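# Six arms set a framed panel onto sawhorses

## Task

Put the framed panel down so it rests on the sawhorses. The arm feet are fixed at these spots (metres, scene frame) and face these headings (degrees, counter-clockwise from +x): arm1 at x=-0.40 y=+1.01 z=+0.85 heading -86; arm2 at x=+0.32 y=+0.99 z=+0.88 heading -90; arm3 at x=-0.31 y=-1.00 z=+0.89 heading +92; arm4 at x=+0.41 y=-1.02 z=+0.85 heading +83; arm5 at x=+1.48 y=+0.05 z=+0.57 heading +176; arm6 at x=-1.48 y=-0.06 z=+0.50 heading +4. Finish with every gripper open and every arm withdrawn from the panel; the panel must stay on the sawhorses by itself, since a result that holds only while a robot supports it does not count.

## Robot and tools

Robots: six identical i2rt Big YAM arms named arm1 to arm6. Each has six revolute joints, a two-finger gripper and a wrist camera that, with joints 1 and 6 at 0 and the hand level and forward, sits above the hand looking toward the fingertips. The hand reaches roughly 1.0 m from the joint 1 axis when fully stretched. A fixed room camera, cam_high, also exists. The arms do not coordinate: if one stalls, the rest keep moving.

Frames: one shared scene frame, origin on the floor, +z up. The foot positions and headings in the task are in this frame. The hand point is midway between the fingertips; its z axis runs along the fingers and the fingers close along its y axis. No result prints the foot poses.

execute_actions(actions, cameras): actions is a list holding exactly one action object, or empty (then it only reports state and images). The action object has optional keys arm1 ... arm6; under each goes {"joints": {...}} with any of joint1_rad, joint2_rad, joint3_rad, joint4_rad, joint5_rad, joint6_rad (radians) and gripper_m (metres). Every value is an absolute joint target, not an offset. All named motions start at once and may finish at different times; one action lasts at most 15 s. Ranges and done-tolerances: joint1_rad -2.879 to 2.879 (±0.045), rotates the arm about its foot, positive counter-clockwise seen from above, 0 points along the foot heading; joint2_rad 0 to 3.141 (±0.14), shoulder, 0 has the upper arm pointing back about level, increasing lifts it up then forward; joint3_rad 0 to 3.019 (±0.09), elbow, 0 folded, increasing opens; joint4_rad -1.692 to 1.57 (±0.055), hand pitch, positive tips fingers up; joint5_rad -1.57 to 1.57 (±0.03), sideways hand swing, positive to the arm's right; joint6_rad -2.094 to 2.094 (±0.035), hand roll, positive clockwise seen from behind the hand; gripper_m 0 to 0.093 (±0.003), fingertip gap, grip force about 50 to 62 N per pad, lower on some units. Joints or arms left out may still drive toward earlier targets. Unknown keys or out-of-range numbers reject the whole call and nothing moves. cameras: list of camera names (arm1_cam_wrist ... arm6_cam_wrist, cam_high, or "all"); omitted, null or ["all"] gives every camera, [] gives none; the "pictures" line lists the image order. Joints move at different speeds, so the hand can sweep a wide path between postures.

wait(seconds): 0 to 10 s; commands nothing, the scene keeps running, returns the same as an empty action.

zoom_image(camera, region): enlarges part of a camera's most recent full image; region is [x0, y0, x1, y1] in pixels from the top-left, at most 504 by 504.

read_manual(section): returns the licence texts only; moves nothing.

finished_scene(scene): ends the scene with the given number after the last command has been held; irreversible, and reports whether the goal was met. Replying with no tool call also ends things.

Result lines: joint_positions gives current joint values. joint_status says how each commanded motion of the last accepted action ended. off_target: stopped short and may still be pushing. contact_stop or time_out: target dropped and the joint holds where it stopped, except that after time_out a joint may keep a target (or one limited to 0.375, 0.375, 0.113, 0.225, 0.075, 0.3 rad from its position for joints 1 to 6) and keep pushing, moving on by itself if freed; on_its_own lists such joints, and its 'held at' value is the held target, not the position. To relieve a push, command the reported position. 'joint command not followed' (often with a cause line) means a self/inter-arm clearance check blocked that arm's joint targets; its gripper target still runs, and blocked joints show not_followed and may be retried with every later action. Calls with no action never show this line. Joint torques are total drive output with per-arm offset, scale and noise, so they hint at load only loosely. Tiny target changes may not move a joint; a joint carrying load may sag.

Heat: holding loads, even while you think, warms motors. A MOTOR HOT line appears from 85 °C; at 100 °C that arm's motors and gripper let go until cooled (OVER-TEMPERATURE FAULT), and unreached keys read limit_stop_at_motor_heat; resend targets afterwards. Avoid long hard pushing.

Timing: the simulation runs while you compose a reply, with the robots holding the last command. Shorter robot motion is better.

Avoid: squeezing two robots together (a hard press ends the run; hard hits can too); the clearance check ignores fingers, gripper housings and wrist cameras and may react late. The arms do not stop on contact and can push hard. Do not drop, slam or let the panel slip, and never push anything off the work area or onto the floor. Loose objects may occasionally get a brief push from outside. At the end, open grippers and retract all arms so the panel rests on the sawhorses unaided.

Each tool is called after "Emit:" as name(argument=value, ...), one argument or row to a line, values as JSON.

## Session

Emit:
execute_actions(
  actions=[],
)

Scene clock: 0.00 s.
Joint torques (N m, as the arm reports them, + toward a larger angle): no reading
arm1.joint_positions: joint1_rad=+0.125 joint2_rad=+0.609 joint3_rad=+1.436 joint4_rad=-1.362 joint5_rad=-0.001 joint6_rad=-0.310 gripper_m=+0.094
arm1.joint_status: not commanded
arm1.hand: x=-0.3524 y=+0.7950 z=+1.4104 quat_wxyz=(-0.325, -0.435, -0.753, +0.372) (m; scene frame)
arm2.joint_positions: joint1_rad=-0.138 joint2_rad=+0.604 joint3_rad=+1.450 joint4_rad=-1.390 joint5_rad=+0.257 joint6_rad=+0.381 gripper_m=+0.094
arm2.joint_status: not commanded
arm2.hand: x=+0.2432 y=+0.7826 z=+1.4378 quat_wxyz=(-0.309, -0.782, -0.381, +0.385) (m; scene frame)
arm3.joint_positions: joint1_rad=-0.219 joint2_rad=+0.470 joint3_rad=+1.418 joint4_rad=-1.294 joint5_rad=-0.020 joint6_rad=+0.000 gripper_m=+0.094
arm3.joint_status: not commanded
arm3.hand: x=-0.2714 y=-0.8281 z=+1.4738 quat_wxyz=(-0.430, +0.527, -0.630, -0.375) (m; scene frame)
arm4.joint_positions: joint1_rad=-0.167 joint2_rad=+0.612 joint3_rad=+1.466 joint4_rad=-1.183 joint5_rad=+0.301 joint6_rad=+0.393 gripper_m=+0.095
arm4.joint_status: not commanded
arm4.hand: x=+0.5146 y=-0.8179 z=+1.4634 quat_wxyz=(-0.479, +0.271, -0.760, -0.347) (m; scene frame)
arm5.joint_positions: joint1_rad=-0.141 joint2_rad=+0.661 joint3_rad=+1.328 joint4_rad=-1.201 joint5_rad=-0.136 joint6_rad=+0.129 gripper_m=+0.094
arm5.joint_status: not commanded
arm5.hand: x=+1.2020 y=+0.0875 z=+1.0945 quat_wxyz=(+0.040, +0.859, -0.118, -0.497) (m; scene frame)
arm6.joint_positions: joint1_rad=-0.081 joint2_rad=+0.489 joint3_rad=+1.372 joint4_rad=-1.258 joint5_rad=+0.143 joint6_rad=+0.038 gripper_m=+0.095
arm6.joint_status: not commanded
arm6.hand: x=-1.2900 y=-0.0814 z=+1.0800 quat_wxyz=(-0.565, -0.059, -0.821, +0.055) (m; scene frame)
pictures: arm1_cam_wrist, arm2_cam_wrist, arm3_cam_wrist, arm4_cam_wrist, arm5_cam_wrist, arm6_cam_wrist, cam_high
Images, in order (width x height): arm1_cam_wrist 616x616, arm2_cam_wrist 616x616, arm3_cam_wrist 616x616, arm4_cam_wrist 616x616, arm5_cam_wrist 616x616, arm6_cam_wrist 616x616, cam_high 504x504.

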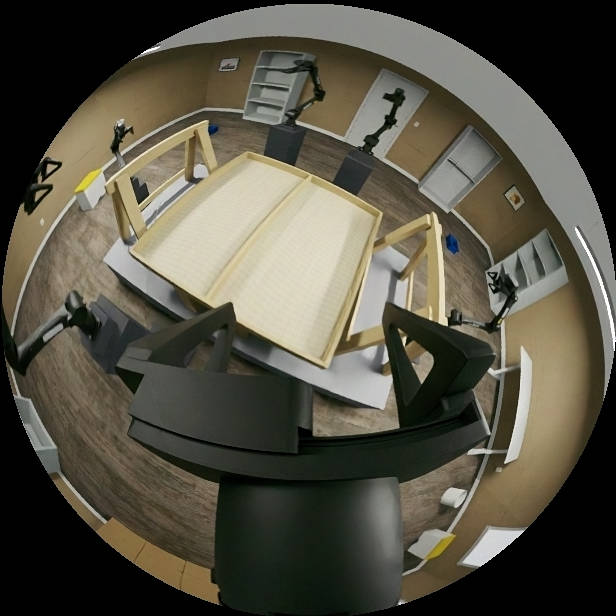

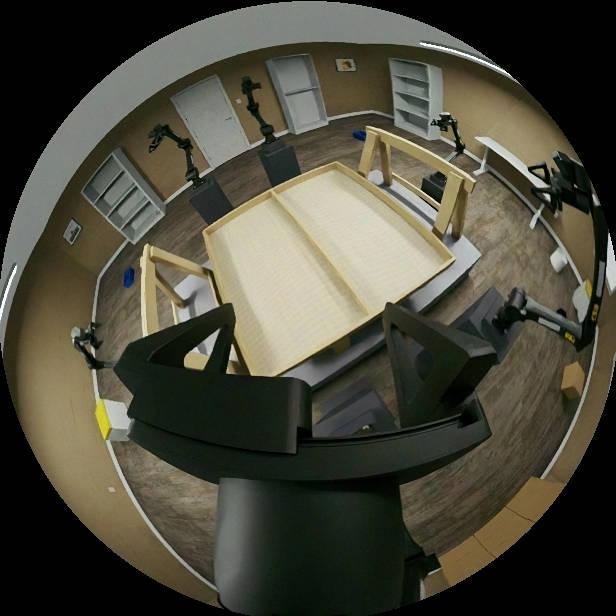

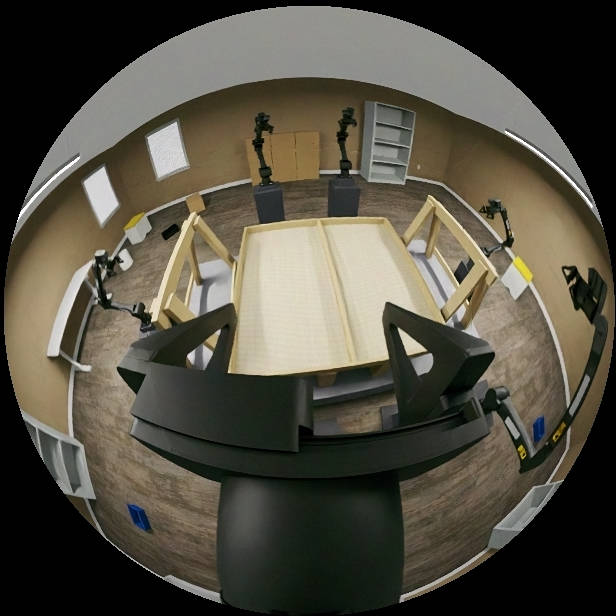

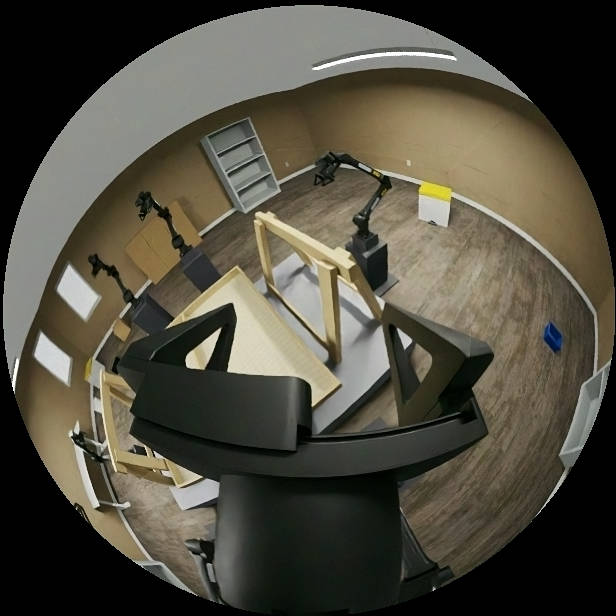

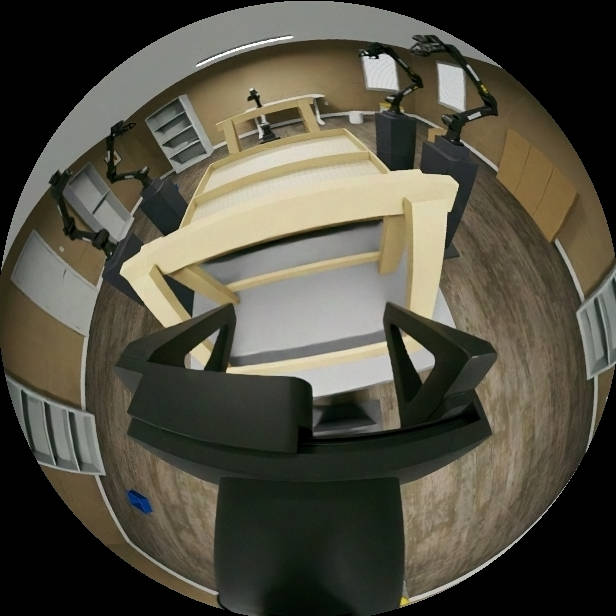

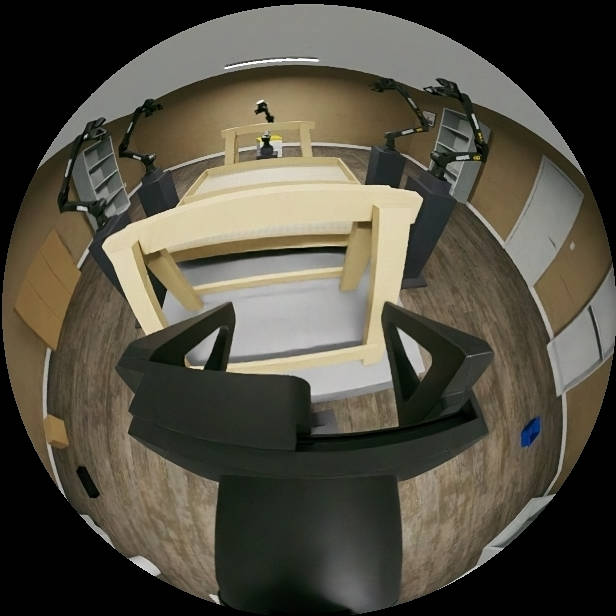

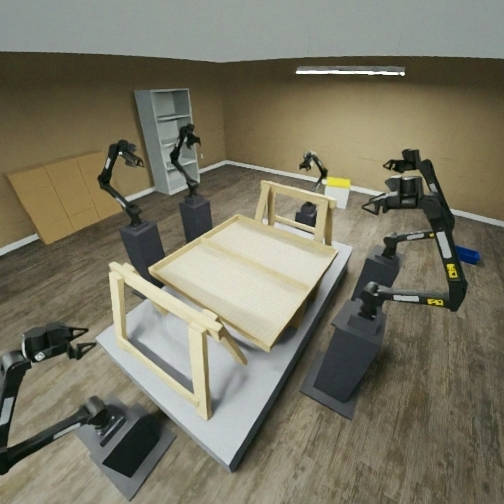

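Emit:
zoom_image(
  camera="cam_high",
  region=[90, 170, 390, 470],
)

Emit:
zoom_image(
  camera="arm6_cam_wrist",
  region=[100, 100, 450, 400],
)

Region (90, 170, 390, 470) of cam_high's 504x504 image, scaled by 1.680, with more detail than that image has.

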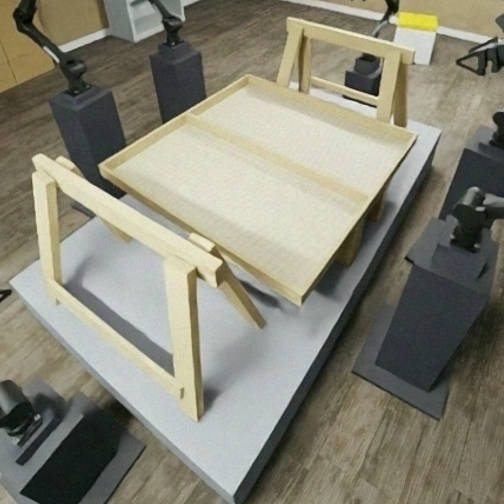

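Region (100, 100, 450, 400) of arm6_cam_wrist's 616x616 image, scaled by 1.440, with more detail than that image has; it fills the top 432 rows of this view, and the rest is white.

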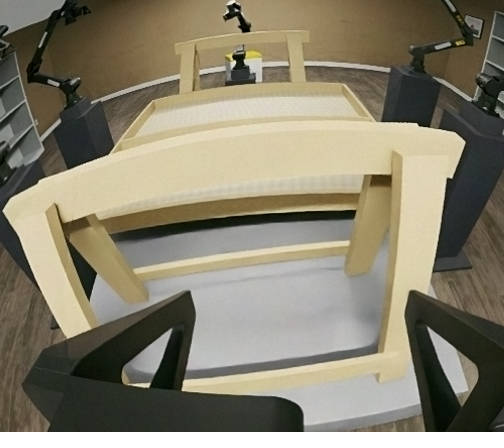

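Emit:
execute_actions(
  actions=[
    {"arm1":{"joints":{"joint1_rad":-0.07,"joint2_rad":1.485,"joint3_rad":1.029,"joint4_rad":-1.115,"joint5_rad":0,"joint6_rad":1.57}},"arm2":{"joints":{"joint1_rad":0,"joint2_rad":1.485,"joint3_rad":1.029,"joint4_rad":-1.115,"joint5_rad":0,"joint6_rad":-1.57}},"arm3":{"joints":{"joint1_rad":-0.035,"joint2_rad":1.485,"joint3_rad":1.029,"joint4_rad":-1.115,"joint5_rad":0,"joint6_rad":-1.57}},"arm4":{"joints":{"joint1_rad":0.12,"joint2_rad":1.485,"joint3_rad":1.029,"joint4_rad":-1.115,"joint5_rad":0,"joint6_rad":1.57}},"arm5":{"joints":{"joint1_rad":0.07,"joint2_rad":0.3,"joint3_rad":0.55,"joint4_rad":-0.25,"joint5_rad":0,"joint6_rad":0}},"arm6":{"joints":{"joint1_rad":-0.07,"joint2_rad":0.3,"joint3_rad":0.55,"joint4_rad":-0.25,"joint5_rad":0,"joint6_rad":0}}},
  ],
)

Scene clock: 29.63 s.
Joint torques (N m, as the arm reports them, + toward a larger angle): arm1=[ -1.42 -12.23  10.15   0.51   0.25   0.14] | arm2=[ 1.57 -9.28  8.48  0.07 -0.28 -0.17] | arm3=[  0.84 -11.47   6.61   1.27  -0.04  -0.1 ] | arm4=[-1.27 -9.16  9.39  1.    0.21  0.29] | arm5=[ 0.8   4.07 13.01  2.67  0.13 -0.06] | arm6=[ 0.52  1.1  11.89  3.61 -0.17 -0.21]
arm1.joint_positions: joint1_rad=-0.067 joint2_rad=+1.470 joint3_rad=+1.009 joint4_rad=-1.119 joint5_rad=-0.001 joint6_rad=+1.561 gripper_m=+0.094
arm1.joint_status: all done
arm1.hand: x=-0.3994 y=+0.6190 z=+0.9511 quat_wxyz=(+0.004, -1.000, -0.010, +0.007) (m; scene frame)
arm2.joint_positions: joint1_rad=-0.004 joint2_rad=+1.478 joint3_rad=+1.003 joint4_rad=-1.121 joint5_rad=+0.003 joint6_rad=-1.559 gripper_m=+0.094
arm2.joint_status: all done
arm2.hand: x=+0.3127 y=+0.6010 z=+0.9655 quat_wxyz=(+0.001, -0.009, -1.000, -0.020) (m; scene frame)
arm3.joint_positions: joint1_rad=-0.046 joint2_rad=+1.484 joint3_rad=+1.028 joint4_rad=-1.128 joint5_rad=-0.002 joint6_rad=-1.559 gripper_m=+0.094
arm3.joint_status: all done
arm3.hand: x=-0.3017 y=-0.6028 z=+0.9823 quat_wxyz=(+0.011, +1.000, -0.011, -0.008) (m; scene frame)
arm4.joint_positions: joint1_rad=+0.116 joint2_rad=+1.466 joint3_rad=+1.011 joint4_rad=-1.119 joint5_rad=+0.002 joint6_rad=+1.553 gripper_m=+0.095
arm4.joint_status: all done
arm4.hand: x=+0.4075 y=-0.6285 z=+0.9487 quat_wxyz=(-0.006, +0.009, -1.000, +0.000) (m; scene frame)
arm5.joint_positions: joint1_rad=+0.065 joint2_rad=+0.299 joint3_rad=+0.540 joint4_rad=-0.275 joint5_rad=-0.003 joint6_rad=+0.010 gripper_m=+0.094
arm5.joint_status: all done
arm5.hand: x=+1.1786 y=+0.0530 z=+0.9558 quat_wxyz=(+0.002, +0.719, -0.009, -0.695) (m; scene frame)
arm6.joint_positions: joint1_rad=-0.079 joint2_rad=+0.307 joint3_rad=+0.536 joint4_rad=-0.281 joint5_rad=+0.002 joint6_rad=+0.015 gripper_m=+0.095
arm6.joint_status: all done
arm6.hand: x=-1.1782 y=-0.0597 z=+0.8899 quat_wxyz=(-0.691, -0.007, -0.723, +0.002) (m; scene frame)
pictures: arm1_cam_wrist, arm2_cam_wrist, arm3_cam_wrist, arm4_cam_wrist, arm5_cam_wrist, arm6_cam_wrist, cam_high
Images, in order (width x height): arm1_cam_wrist 616x616, arm2_cam_wrist 616x616, arm3_cam_wrist 616x616, arm4_cam_wrist 616x616, arm5_cam_wrist 616x616, arm6_cam_wrist 616x616, cam_high 504x504.

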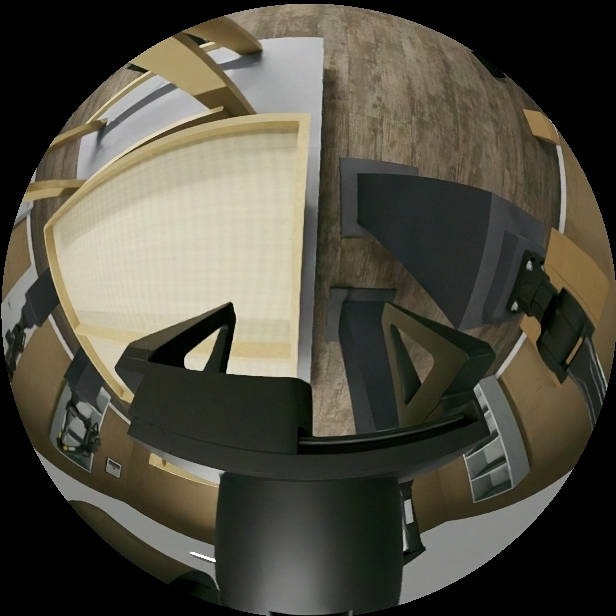

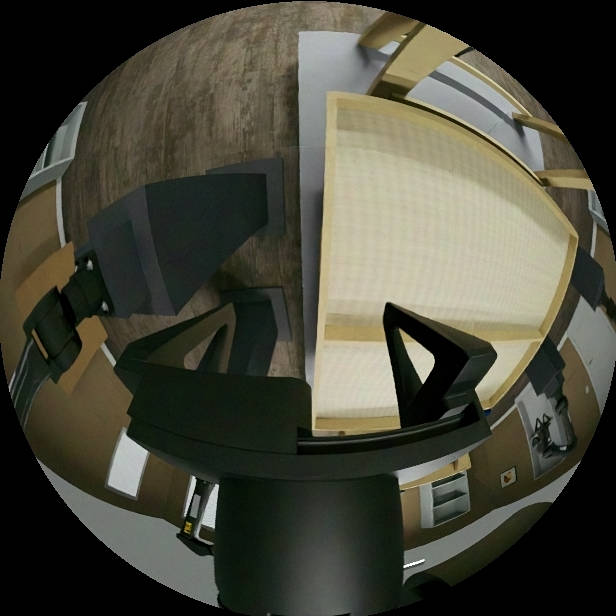

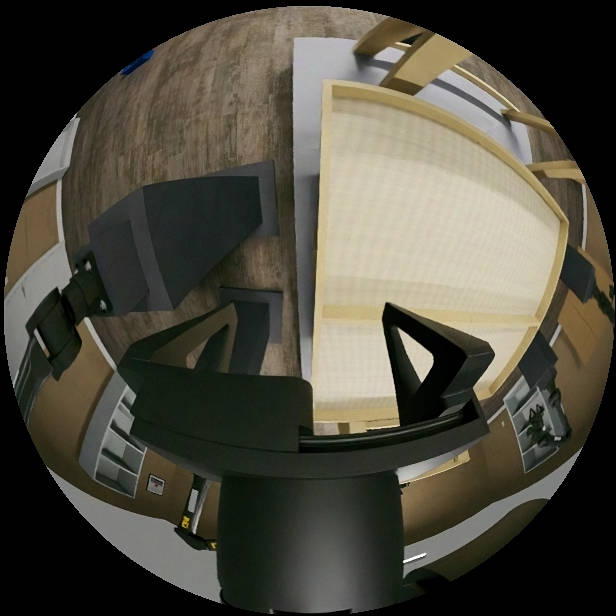

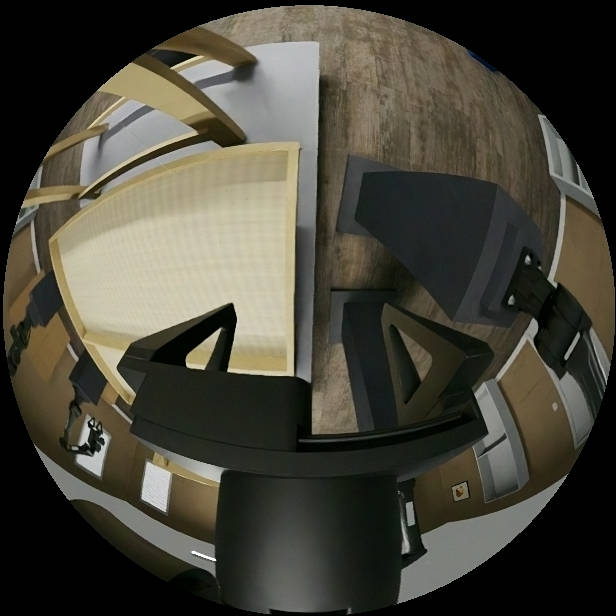

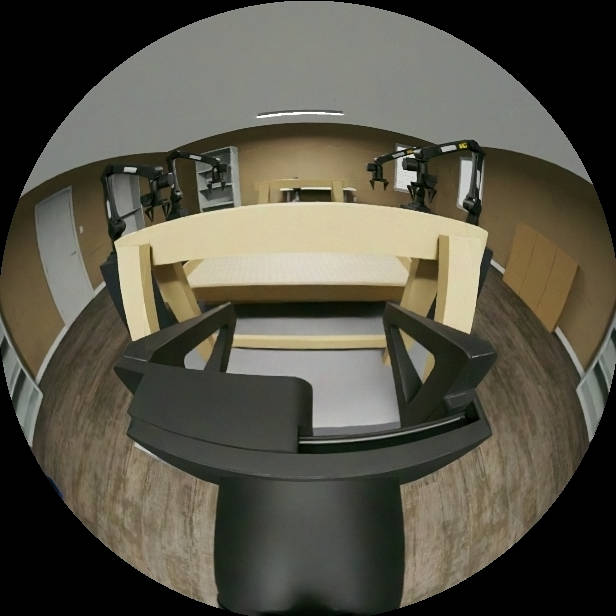

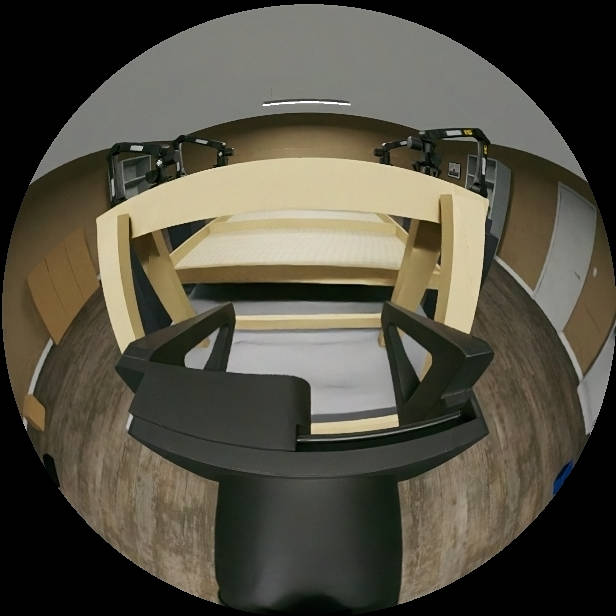

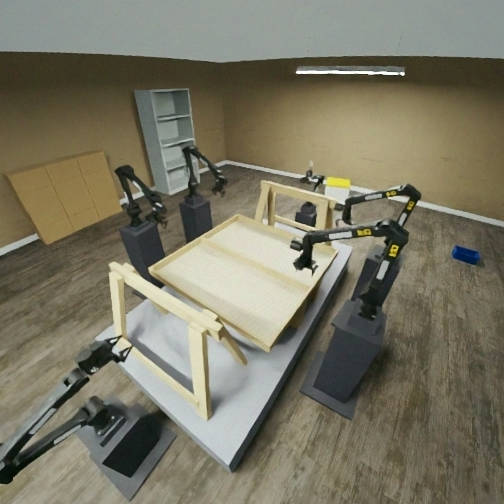

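Emit:
execute_actions(
  actions=[
    {"arm1":{"joints":{"joint2_rad":1.925,"joint3_rad":0.91,"joint4_rad":-0.545}},"arm2":{"joints":{"joint2_rad":2.03,"joint3_rad":0.985,"joint4_rad":-0.505}},"arm3":{"joints":{"joint2_rad":2.049,"joint3_rad":0.955,"joint4_rad":-0.465}},"arm4":{"joints":{"joint2_rad":1.957,"joint3_rad":0.965,"joint4_rad":-0.576}},"arm5":{"joints":{"joint2_rad":1.41,"joint3_rad":0.33,"joint4_rad":-0.12}},"arm6":{"joints":{"joint2_rad":1.41,"joint3_rad":0.33,"joint4_rad":-0.12}}},
  ],
)

Scene clock: 63.13 s.
Joint torques (N m, as the arm reports them, + toward a larger angle): arm1=[ -1.71 -17.14   5.43   0.74   0.26   0.14] | arm2=[  1.58 -14.9    4.18   0.24  -0.27  -0.16] | arm3=[  0.76 -15.84   3.11   1.37  -0.03  -0.1 ] | arm4=[ -1.1  -14.9    5.16   1.35   0.19   0.27] | arm5=[ 0.64 -2.91  7.    1.69  0.11 -0.04] | arm6=[ 0.4  -6.    6.42  2.17 -0.18 -0.21]
arm1.joint_positions: joint1_rad=-0.067 joint2_rad=+1.924 joint3_rad=+0.905 joint4_rad=-0.555 joint5_rad=-0.001 joint6_rad=+1.563 gripper_m=+0.094
arm1.joint_status: all done
arm1.hand: x=-0.4023 y=+0.5937 z=+0.7438 quat_wxyz=(+0.001, -1.000, -0.010, +0.007) (m; scene frame)
arm2.joint_positions: joint1_rad=-0.004 joint2_rad=+2.049 joint3_rad=+0.976 joint4_rad=-0.515 joint5_rad=+0.003 joint6_rad=-1.560 gripper_m=+0.094
arm2.joint_status: all done
arm2.hand: x=+0.3126 y=+0.5577 z=+0.7256 quat_wxyz=(+0.001, -0.009, -1.000, -0.016) (m; scene frame)
arm3.joint_positions: joint1_rad=-0.046 joint2_rad=+2.057 joint3_rad=+0.956 joint4_rad=-0.481 joint5_rad=-0.002 joint6_rad=-1.560 gripper_m=+0.094
arm3.joint_status: all done
arm3.hand: x=-0.3048 y=-0.5721 z=+0.7296 quat_wxyz=(+0.010, +1.000, -0.011, -0.008) (m; scene frame)
arm4.joint_positions: joint1_rad=+0.116 joint2_rad=+1.962 joint3_rad=+0.961 joint4_rad=-0.587 joint5_rad=+0.002 joint6_rad=+1.554 gripper_m=+0.095
arm4.joint_status: all done
arm4.hand: x=+0.4096 y=-0.5889 z=+0.7355 quat_wxyz=(-0.006, +0.009, -1.000, +0.007) (m; scene frame)
arm5.joint_positions: joint1_rad=+0.065 joint2_rad=+1.399 joint3_rad=+0.320 joint4_rad=-0.140 joint5_rad=-0.003 joint6_rad=+0.010 gripper_m=+0.094
arm5.joint_status: all done
arm5.hand: x=+1.1856 y=+0.0501 z=+0.5139 quat_wxyz=(+0.005, +0.984, -0.011, -0.176) (m; scene frame)
arm6.joint_positions: joint1_rad=-0.079 joint2_rad=+1.403 joint3_rad=+0.313 joint4_rad=-0.143 joint5_rad=+0.002 joint6_rad=+0.015 gripper_m=+0.095
arm6.joint_status: all done
arm6.hand: x=-1.1909 y=-0.0633 z=+0.4508 quat_wxyz=(-0.171, -0.012, -0.985, +0.005) (m; scene frame)
pictures: arm1_cam_wrist, arm2_cam_wrist, arm3_cam_wrist, arm4_cam_wrist, arm5_cam_wrist, arm6_cam_wrist, cam_high
Images, in order (width x height): arm1_cam_wrist 616x616, arm2_cam_wrist 616x616, arm3_cam_wrist 616x616, arm4_cam_wrist 616x616, arm5_cam_wrist 616x616, arm6_cam_wrist 616x616, cam_high 504x504.

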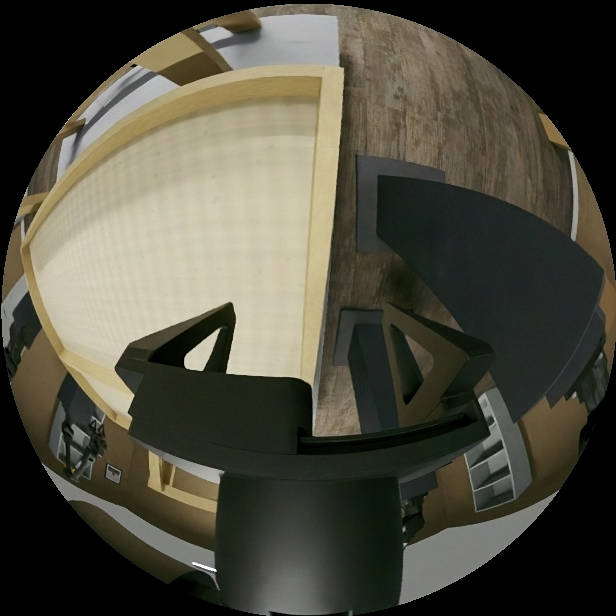

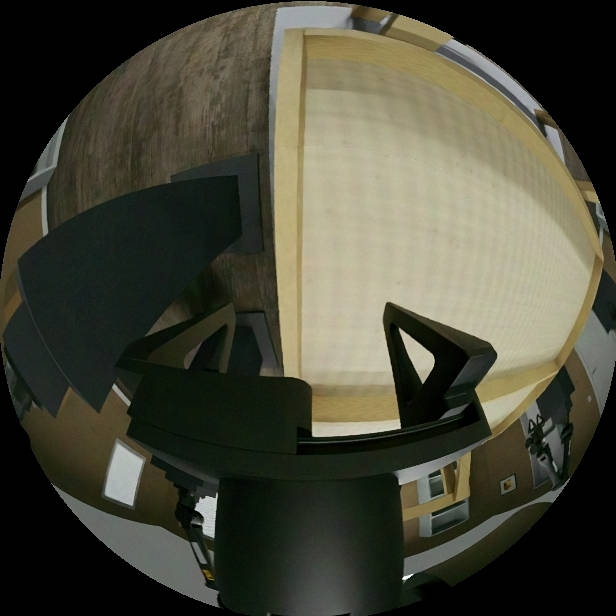

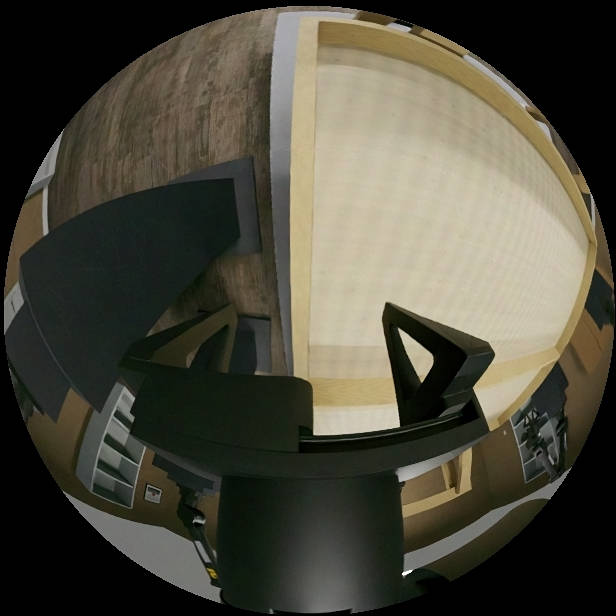

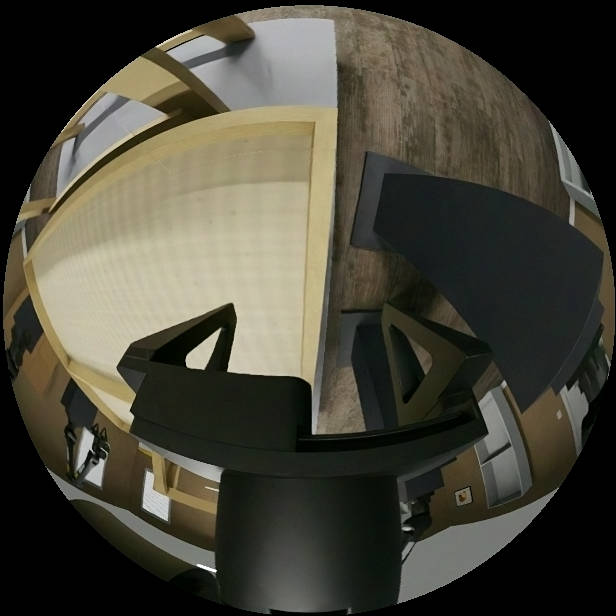

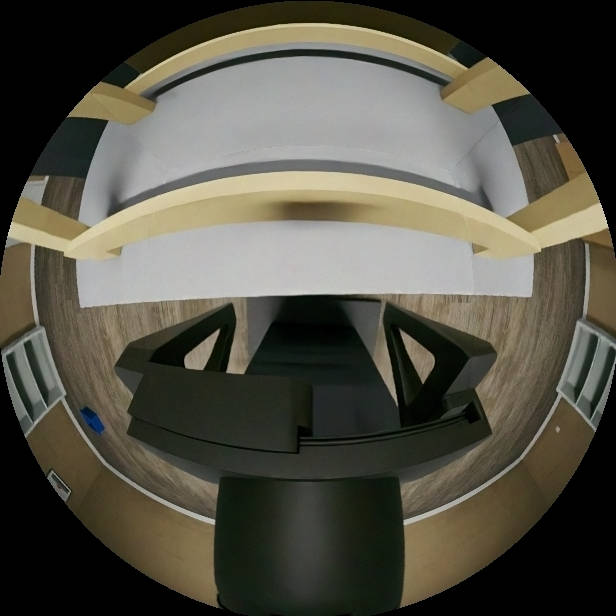

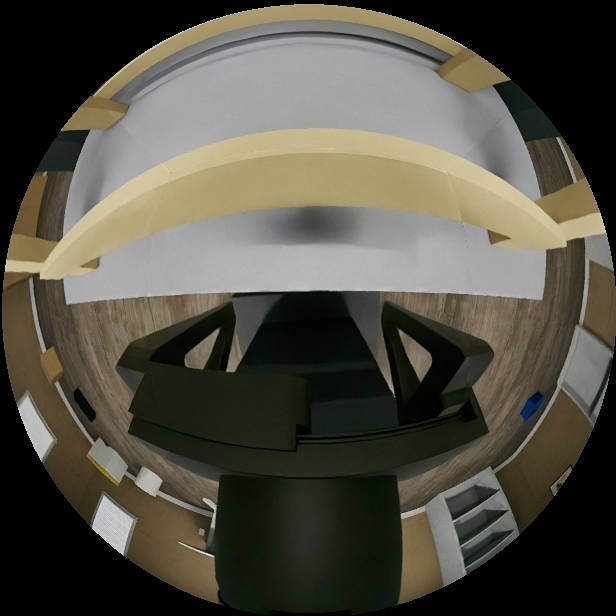

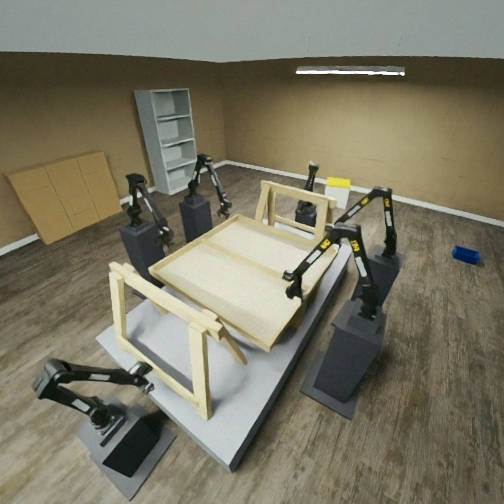

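Emit:
execute_actions(
  actions=[
    {"arm1":{"joints":{"joint2_rad":2.251,"joint3_rad":0.936,"joint4_rad":-0.246,"joint6_rad":1.615}},"arm2":{"joints":{"joint2_rad":2.292,"joint3_rad":0.98,"joint4_rad":-0.225,"joint6_rad":-1.54}},"arm3":{"joints":{"joint2_rad":2.335,"joint3_rad":1.004,"joint4_rad":-0.22,"joint6_rad":-1.54}},"arm4":{"joints":{"joint2_rad":2.241,"joint3_rad":0.975,"joint4_rad":-0.295,"joint6_rad":1.62}},"arm5":{"joints":{"joint2_rad":2.231,"joint3_rad":0.365,"joint4_rad":0.9}},"arm6":{"joints":{"joint2_rad":1.858,"joint3_rad":0.293,"joint4_rad":0.6}}},
  ],
)

Scene clock: 103.50 s.
Joint torques (N m, as the arm reports them, + toward a larger angle): arm1=[ -1.5  -19.41   2.97   0.71   0.26   0.15] | arm2=[  1.57 -15.63   2.22   0.24  -0.26   0.04] | arm3=[  0.81 -16.62   1.8    1.36  -0.03   0.16] | arm4=[ -1.12 -15.69   3.44   1.21   0.18   0.28] | arm5=[ 0.6  -7.07 -0.85  2.05  0.1  -0.09] | arm6=[ 0.41 -8.83  1.37  2.75 -0.17 -0.21]
arm1.joint_positions: joint1_rad=-0.067 joint2_rad=+2.256 joint3_rad=+0.929 joint4_rad=-0.255 joint5_rad=-0.001 joint6_rad=+1.607 gripper_m=+0.094
arm1.joint_status: all done
arm1.hand: x=-0.4044 y=+0.6064 z=+0.6168 quat_wxyz=(+0.005, -1.000, +0.013, +0.007) (m; scene frame)
arm2.joint_positions: joint1_rad=-0.004 joint2_rad=+2.316 joint3_rad=+0.972 joint4_rad=-0.234 joint5_rad=+0.003 joint6_rad=-1.550 gripper_m=+0.094
arm2.joint_status: all done
arm2.hand: x=+0.3128 y=+0.5811 z=+0.6165 quat_wxyz=(+0.001, -0.014, -1.000, -0.011) (m; scene frame)
arm3.joint_positions: joint1_rad=-0.046 joint2_rad=+2.343 joint3_rad=+0.999 joint4_rad=-0.235 joint5_rad=-0.002 joint6_rad=-1.551 gripper_m=+0.094
arm3.joint_status: all done
arm3.hand: x=-0.3064 y=-0.5834 z=+0.6189 quat_wxyz=(+0.008, +1.000, -0.015, -0.008) (m; scene frame)
arm4.joint_positions: joint1_rad=+0.116 joint2_rad=+2.256 joint3_rad=+0.964 joint4_rad=-0.307 joint5_rad=+0.002 joint6_rad=+1.603 gripper_m=+0.095
arm4.joint_status: all done
arm4.hand: x=+0.4108 y=-0.6068 z=+0.6161 quat_wxyz=(-0.006, -0.016, -1.000, +0.012) (m; scene frame)
arm5.joint_positions: joint1_rad=+0.065 joint2_rad=+2.215 joint3_rad=+0.362 joint4_rad=+0.878 joint5_rad=-0.003 joint6_rad=+0.010 gripper_m=+0.094
arm5.joint_status: all done
arm5.hand: x=+1.1397 y=+0.0499 z=+0.3882 quat_wxyz=(+0.004, +0.956, -0.011, -0.294) (m; scene frame)
arm6.joint_positions: joint1_rad=-0.079 joint2_rad=+1.850 joint3_rad=+0.292 joint4_rad=+0.574 joint5_rad=+0.002 joint6_rad=+0.015 gripper_m=+0.095
arm6.joint_status: all done
arm6.hand: x=-1.1415 y=-0.0642 z=+0.3957 quat_wxyz=(-0.292, -0.011, -0.956, +0.004) (m; scene frame)
pictures: arm1_cam_wrist, arm2_cam_wrist, arm3_cam_wrist, arm4_cam_wrist, arm5_cam_wrist, arm6_cam_wrist, cam_high
Images, in order (width x height): arm1_cam_wrist 616x616, arm2_cam_wrist 616x616, arm3_cam_wrist 616x616, arm4_cam_wrist 616x616, arm5_cam_wrist 616x616, arm6_cam_wrist 616x616, cam_high 504x504.

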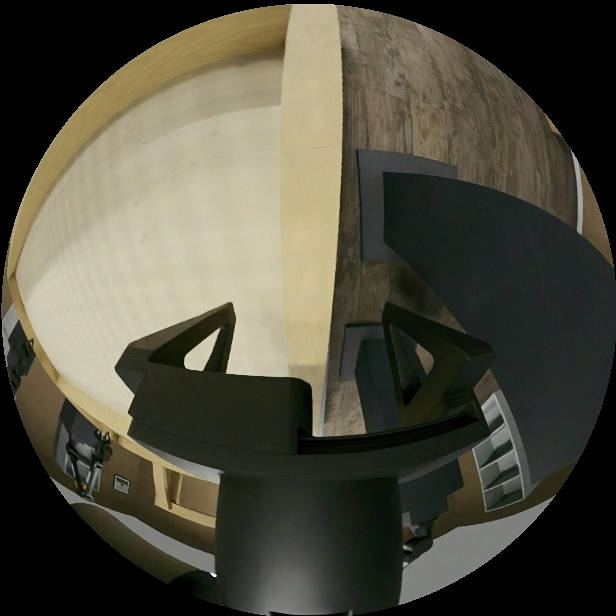

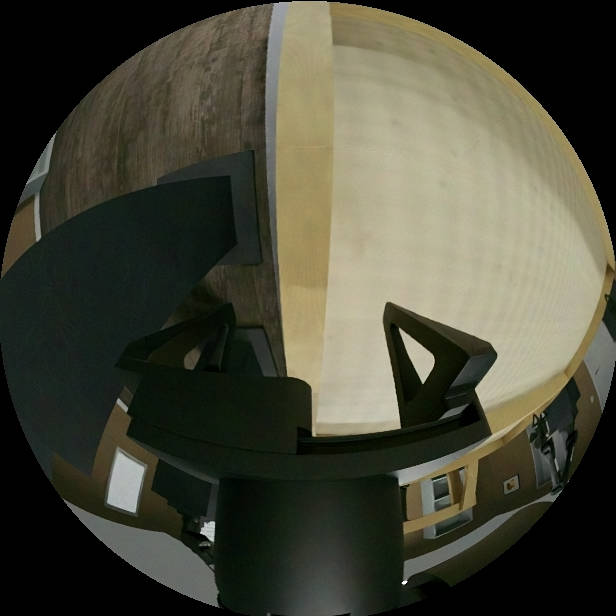

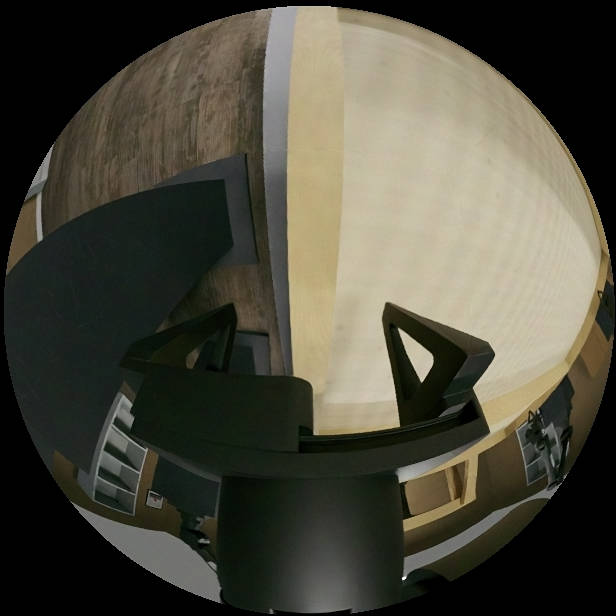

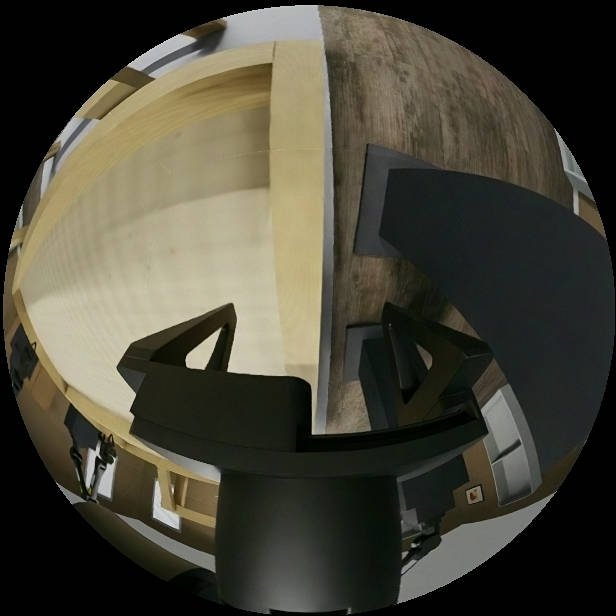

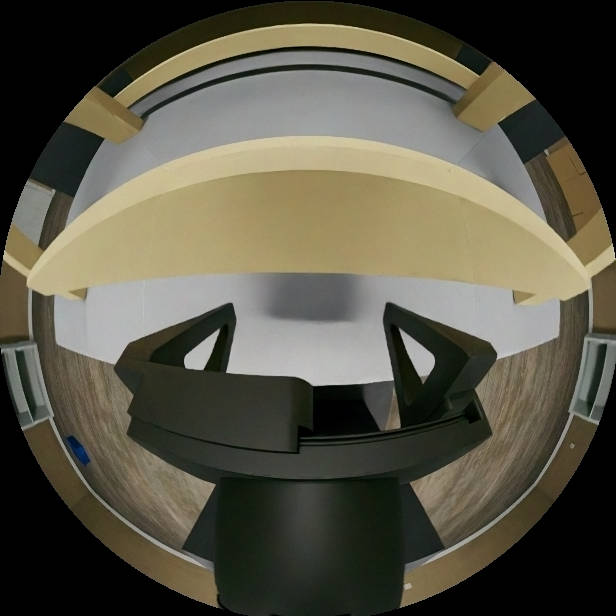

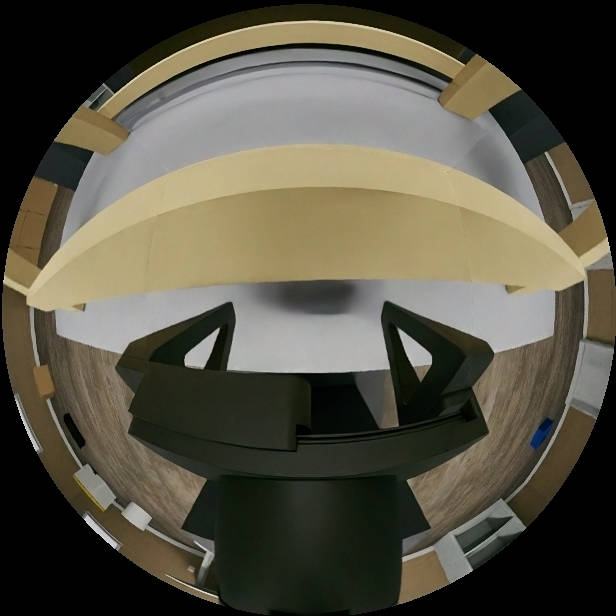

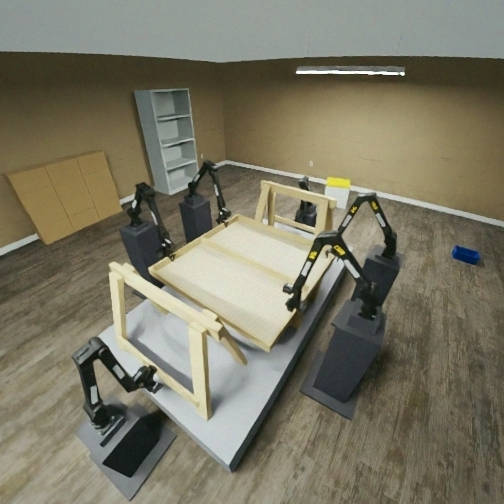

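Emit:
execute_actions(
  actions=[
    {"arm1":{"joints":{"joint2_rad":2.348,"joint3_rad":0.973,"joint4_rad":-0.18}},"arm2":{"joints":{"joint2_rad":2.385,"joint3_rad":1.015,"joint4_rad":-0.155}},"arm3":{"joints":{"joint2_rad":2.432,"joint3_rad":1.05,"joint4_rad":-0.16}},"arm4":{"joints":{"joint2_rad":2.335,"joint3_rad":1.015,"joint4_rad":-0.225}}},
  ],
  cameras=[],
)

Emit:
execute_actions(
  actions=[
    {"arm1":{"joints":{"gripper_m":0}},"arm2":{"joints":{"gripper_m":0}},"arm3":{"joints":{"gripper_m":0}},"arm4":{"joints":{"gripper_m":0}}},
  ],
  cameras=["arm1_cam_wrist","arm2_cam_wrist","arm3_cam_wrist","arm4_cam_wrist"],
)

Scene clock: 115.77 s.
Joint torques (N m, as the arm reports them, + toward a larger angle): arm1=[ -1.48 -18.03   2.23   0.71   0.27   0.13] | arm2=[  1.56 -14.18   1.74   0.24  -0.26   0.04] | arm3=[  0.81 -16.28   1.51   1.31  -0.03   0.15] | arm4=[ -1.3  -14.42   2.99   1.16   0.18   0.27] | arm5=[ 0.9  -7.16 -0.8   1.97  0.11 -0.03] | arm6=[ 0.33 -8.88  1.33  2.74 -0.17 -0.21]
arm1.joint_positions: joint1_rad=-0.067 joint2_rad=+2.333 joint3_rad=+0.973 joint4_rad=-0.186 joint5_rad=-0.001 joint6_rad=+1.607 gripper_m=+0.094
arm1.joint_status: all done
arm1.hand: x=-0.4047 y=+0.5917 z=+0.5908 quat_wxyz=(-0.013, -1.000, +0.013, +0.007) (m; scene frame)
arm2.joint_positions: joint1_rad=-0.004 joint2_rad=+2.385 joint3_rad=+1.012 joint4_rad=-0.163 joint5_rad=+0.003 joint6_rad=-1.550 gripper_m=+0.094
arm2.joint_status: all done
arm2.hand: x=+0.3127 y=+0.5664 z=+0.5926 quat_wxyz=(+0.001, -0.014, -1.000, +0.011) (m; scene frame)
arm3.joint_positions: joint1_rad=-0.046 joint2_rad=+2.429 joint3_rad=+1.045 joint4_rad=-0.172 joint5_rad=-0.002 joint6_rad=-1.550 gripper_m=+0.094
arm3.joint_status: all done
arm3.hand: x=-0.3068 y=-0.5754 z=+0.5878 quat_wxyz=(-0.003, +1.000, -0.016, -0.008) (m; scene frame)
arm4.joint_positions: joint1_rad=+0.116 joint2_rad=+2.319 joint3_rad=+1.009 joint4_rad=-0.234 joint5_rad=+0.002 joint6_rad=+1.604 gripper_m=+0.095
arm4.joint_status: all done
arm4.hand: x=+0.4110 y=-0.5847 z=+0.5954 quat_wxyz=(-0.006, -0.016, -1.000, -0.015) (m; scene frame)
arm5.joint_positions: joint1_rad=+0.065 joint2_rad=+2.215 joint3_rad=+0.362 joint4_rad=+0.878 joint5_rad=-0.003 joint6_rad=+0.010 gripper_m=+0.094
arm5.joint_status: not commanded
arm5.hand: x=+1.1397 y=+0.0499 z=+0.3882 quat_wxyz=(+0.004, +0.956, -0.011, -0.294) (m; scene frame)
arm6.joint_positions: joint1_rad=-0.079 joint2_rad=+1.850 joint3_rad=+0.292 joint4_rad=+0.574 joint5_rad=+0.002 joint6_rad=+0.015 gripper_m=+0.095
arm6.joint_status: not commanded
arm6.hand: x=-1.1415 y=-0.0642 z=+0.3957 quat_wxyz=(-0.292, -0.011, -0.956, +0.004) (m; scene frame)
pictures: none
No camera images: the call's "cameras" was empty. Leave "cameras" out to get every camera's image.

Scene clock: 116.50 s.
Joint torques (N m, as the arm reports them, + toward a larger angle): arm1=[ -1.59 -17.91   3.2    0.79   0.26   0.07] | arm2=[  1.56 -14.37   2.81   0.43  -0.2   -0.05] | arm3=[  0.84 -16.2    1.99   1.28  -0.04   0.06] | arm4=[ -1.07 -14.47   4.39   1.57   0.24   0.27] | arm5=[ 0.8  -6.6  -0.99  2.06  0.11 -0.06] | arm6=[ 0.51 -8.89  1.34  2.76 -0.18 -0.22]
arm1.joint_positions: joint1_rad=-0.067 joint2_rad=+2.335 joint3_rad=+0.957 joint4_rad=-0.190 joint5_rad=-0.001 joint6_rad=+1.614 gripper_m=+0.018
arm1.joint_status: gripper_m off_target (ended at +0.018, target +0.000)
arm1.hand: x=-0.4048 y=+0.6033 z=+0.5889 quat_wxyz=(-0.002, -1.000, +0.016, +0.007) (m; scene frame)
arm2.joint_positions: joint1_rad=-0.004 joint2_rad=+2.390 joint3_rad=+0.993 joint4_rad=-0.169 joint5_rad=+0.001 joint6_rad=-1.541 gripper_m=+0.018
arm2.joint_status: gripper_m off_target (ended at +0.018, target +0.000)
arm2.hand: x=+0.3131 y=+0.5818 z=+0.5893 quat_wxyz=(+0.000, -0.018, -1.000, -0.004) (m; scene frame)
arm3.joint_positions: joint1_rad=-0.046 joint2_rad=+2.431 joint3_rad=+1.037 joint4_rad=-0.173 joint5_rad=-0.002 joint6_rad=-1.542 gripper_m=+0.018
arm3.joint_status: gripper_m off_target (ended at +0.018, target +0.000)
arm3.hand: x=-0.3068 y=-0.5811 z=+0.5868 quat_wxyz=(+0.002, +1.000, -0.020, -0.008) (m; scene frame)
arm4.joint_positions: joint1_rad=+0.116 joint2_rad=+2.323 joint3_rad=+0.991 joint4_rad=-0.246 joint5_rad=+0.000 joint6_rad=+1.605 gripper_m=+0.019
arm4.joint_status: gripper_m off_target (ended at +0.019, target +0.000)
arm4.hand: x=+0.4107 y=-0.6006 z=+0.5919 quat_wxyz=(-0.005, -0.017, -1.000, +0.002) (m; scene frame)
arm5.joint_positions: joint1_rad=+0.065 joint2_rad=+2.215 joint3_rad=+0.362 joint4_rad=+0.878 joint5_rad=-0.003 joint6_rad=+0.010 gripper_m=+0.094
arm5.joint_status: not commanded
arm5.hand: x=+1.1397 y=+0.0499 z=+0.3882 quat_wxyz=(+0.004, +0.956, -0.011, -0.294) (m; scene frame)
arm6.joint_positions: joint1_rad=-0.079 joint2_rad=+1.850 joint3_rad=+0.292 joint4_rad=+0.574 joint5_rad=+0.002 joint6_rad=+0.015 gripper_m=+0.095
arm6.joint_status: not commanded
arm6.hand: x=-1.1415 y=-0.0642 z=+0.3957 quat_wxyz=(-0.292, -0.011, -0.956, +0.004) (m; scene frame)
pictures: arm1_cam_wrist, arm2_cam_wrist, arm3_cam_wrist, arm4_cam_wrist
Images, in order (width x height): arm1_cam_wrist 616x616, arm2_cam_wrist 616x616, arm3_cam_wrist 616x616, arm4_cam_wrist 616x616.

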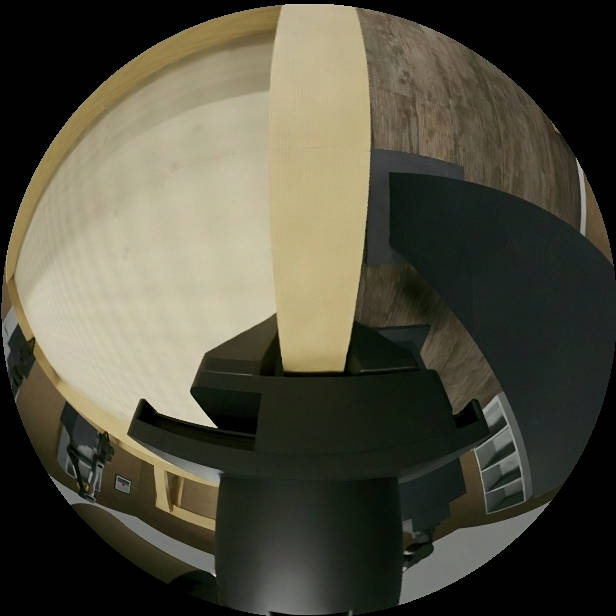

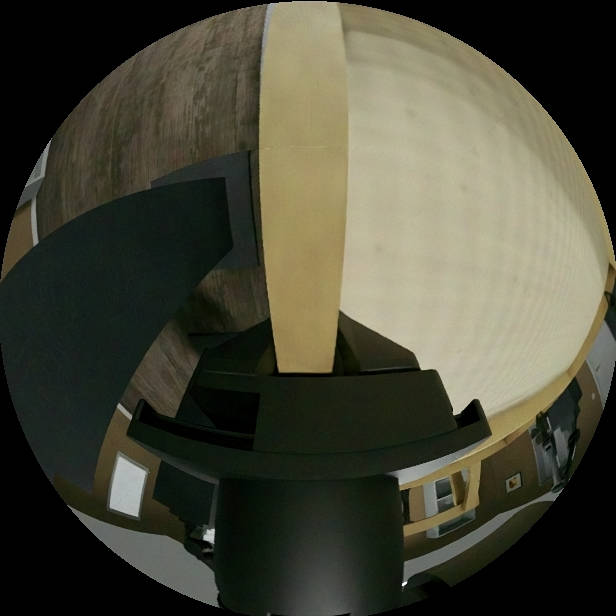

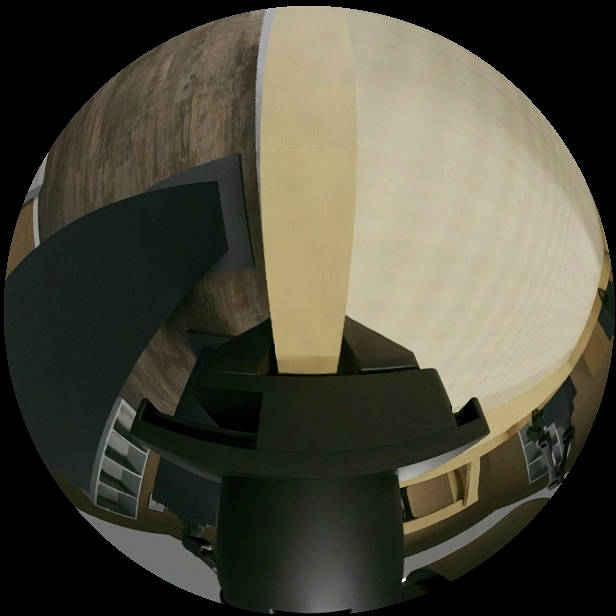

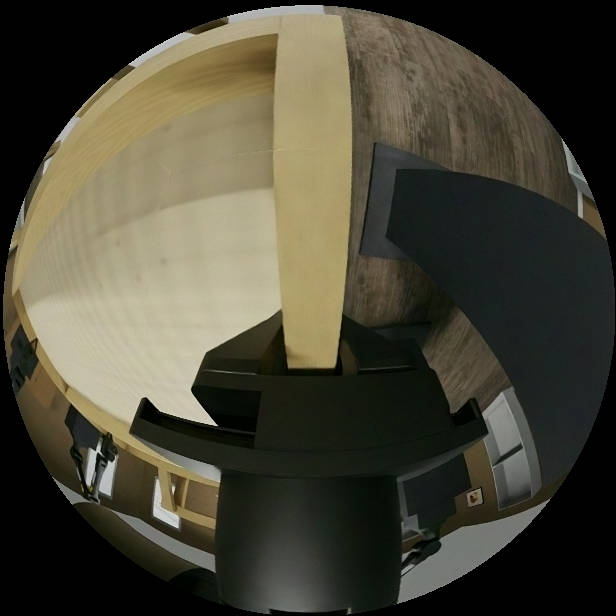

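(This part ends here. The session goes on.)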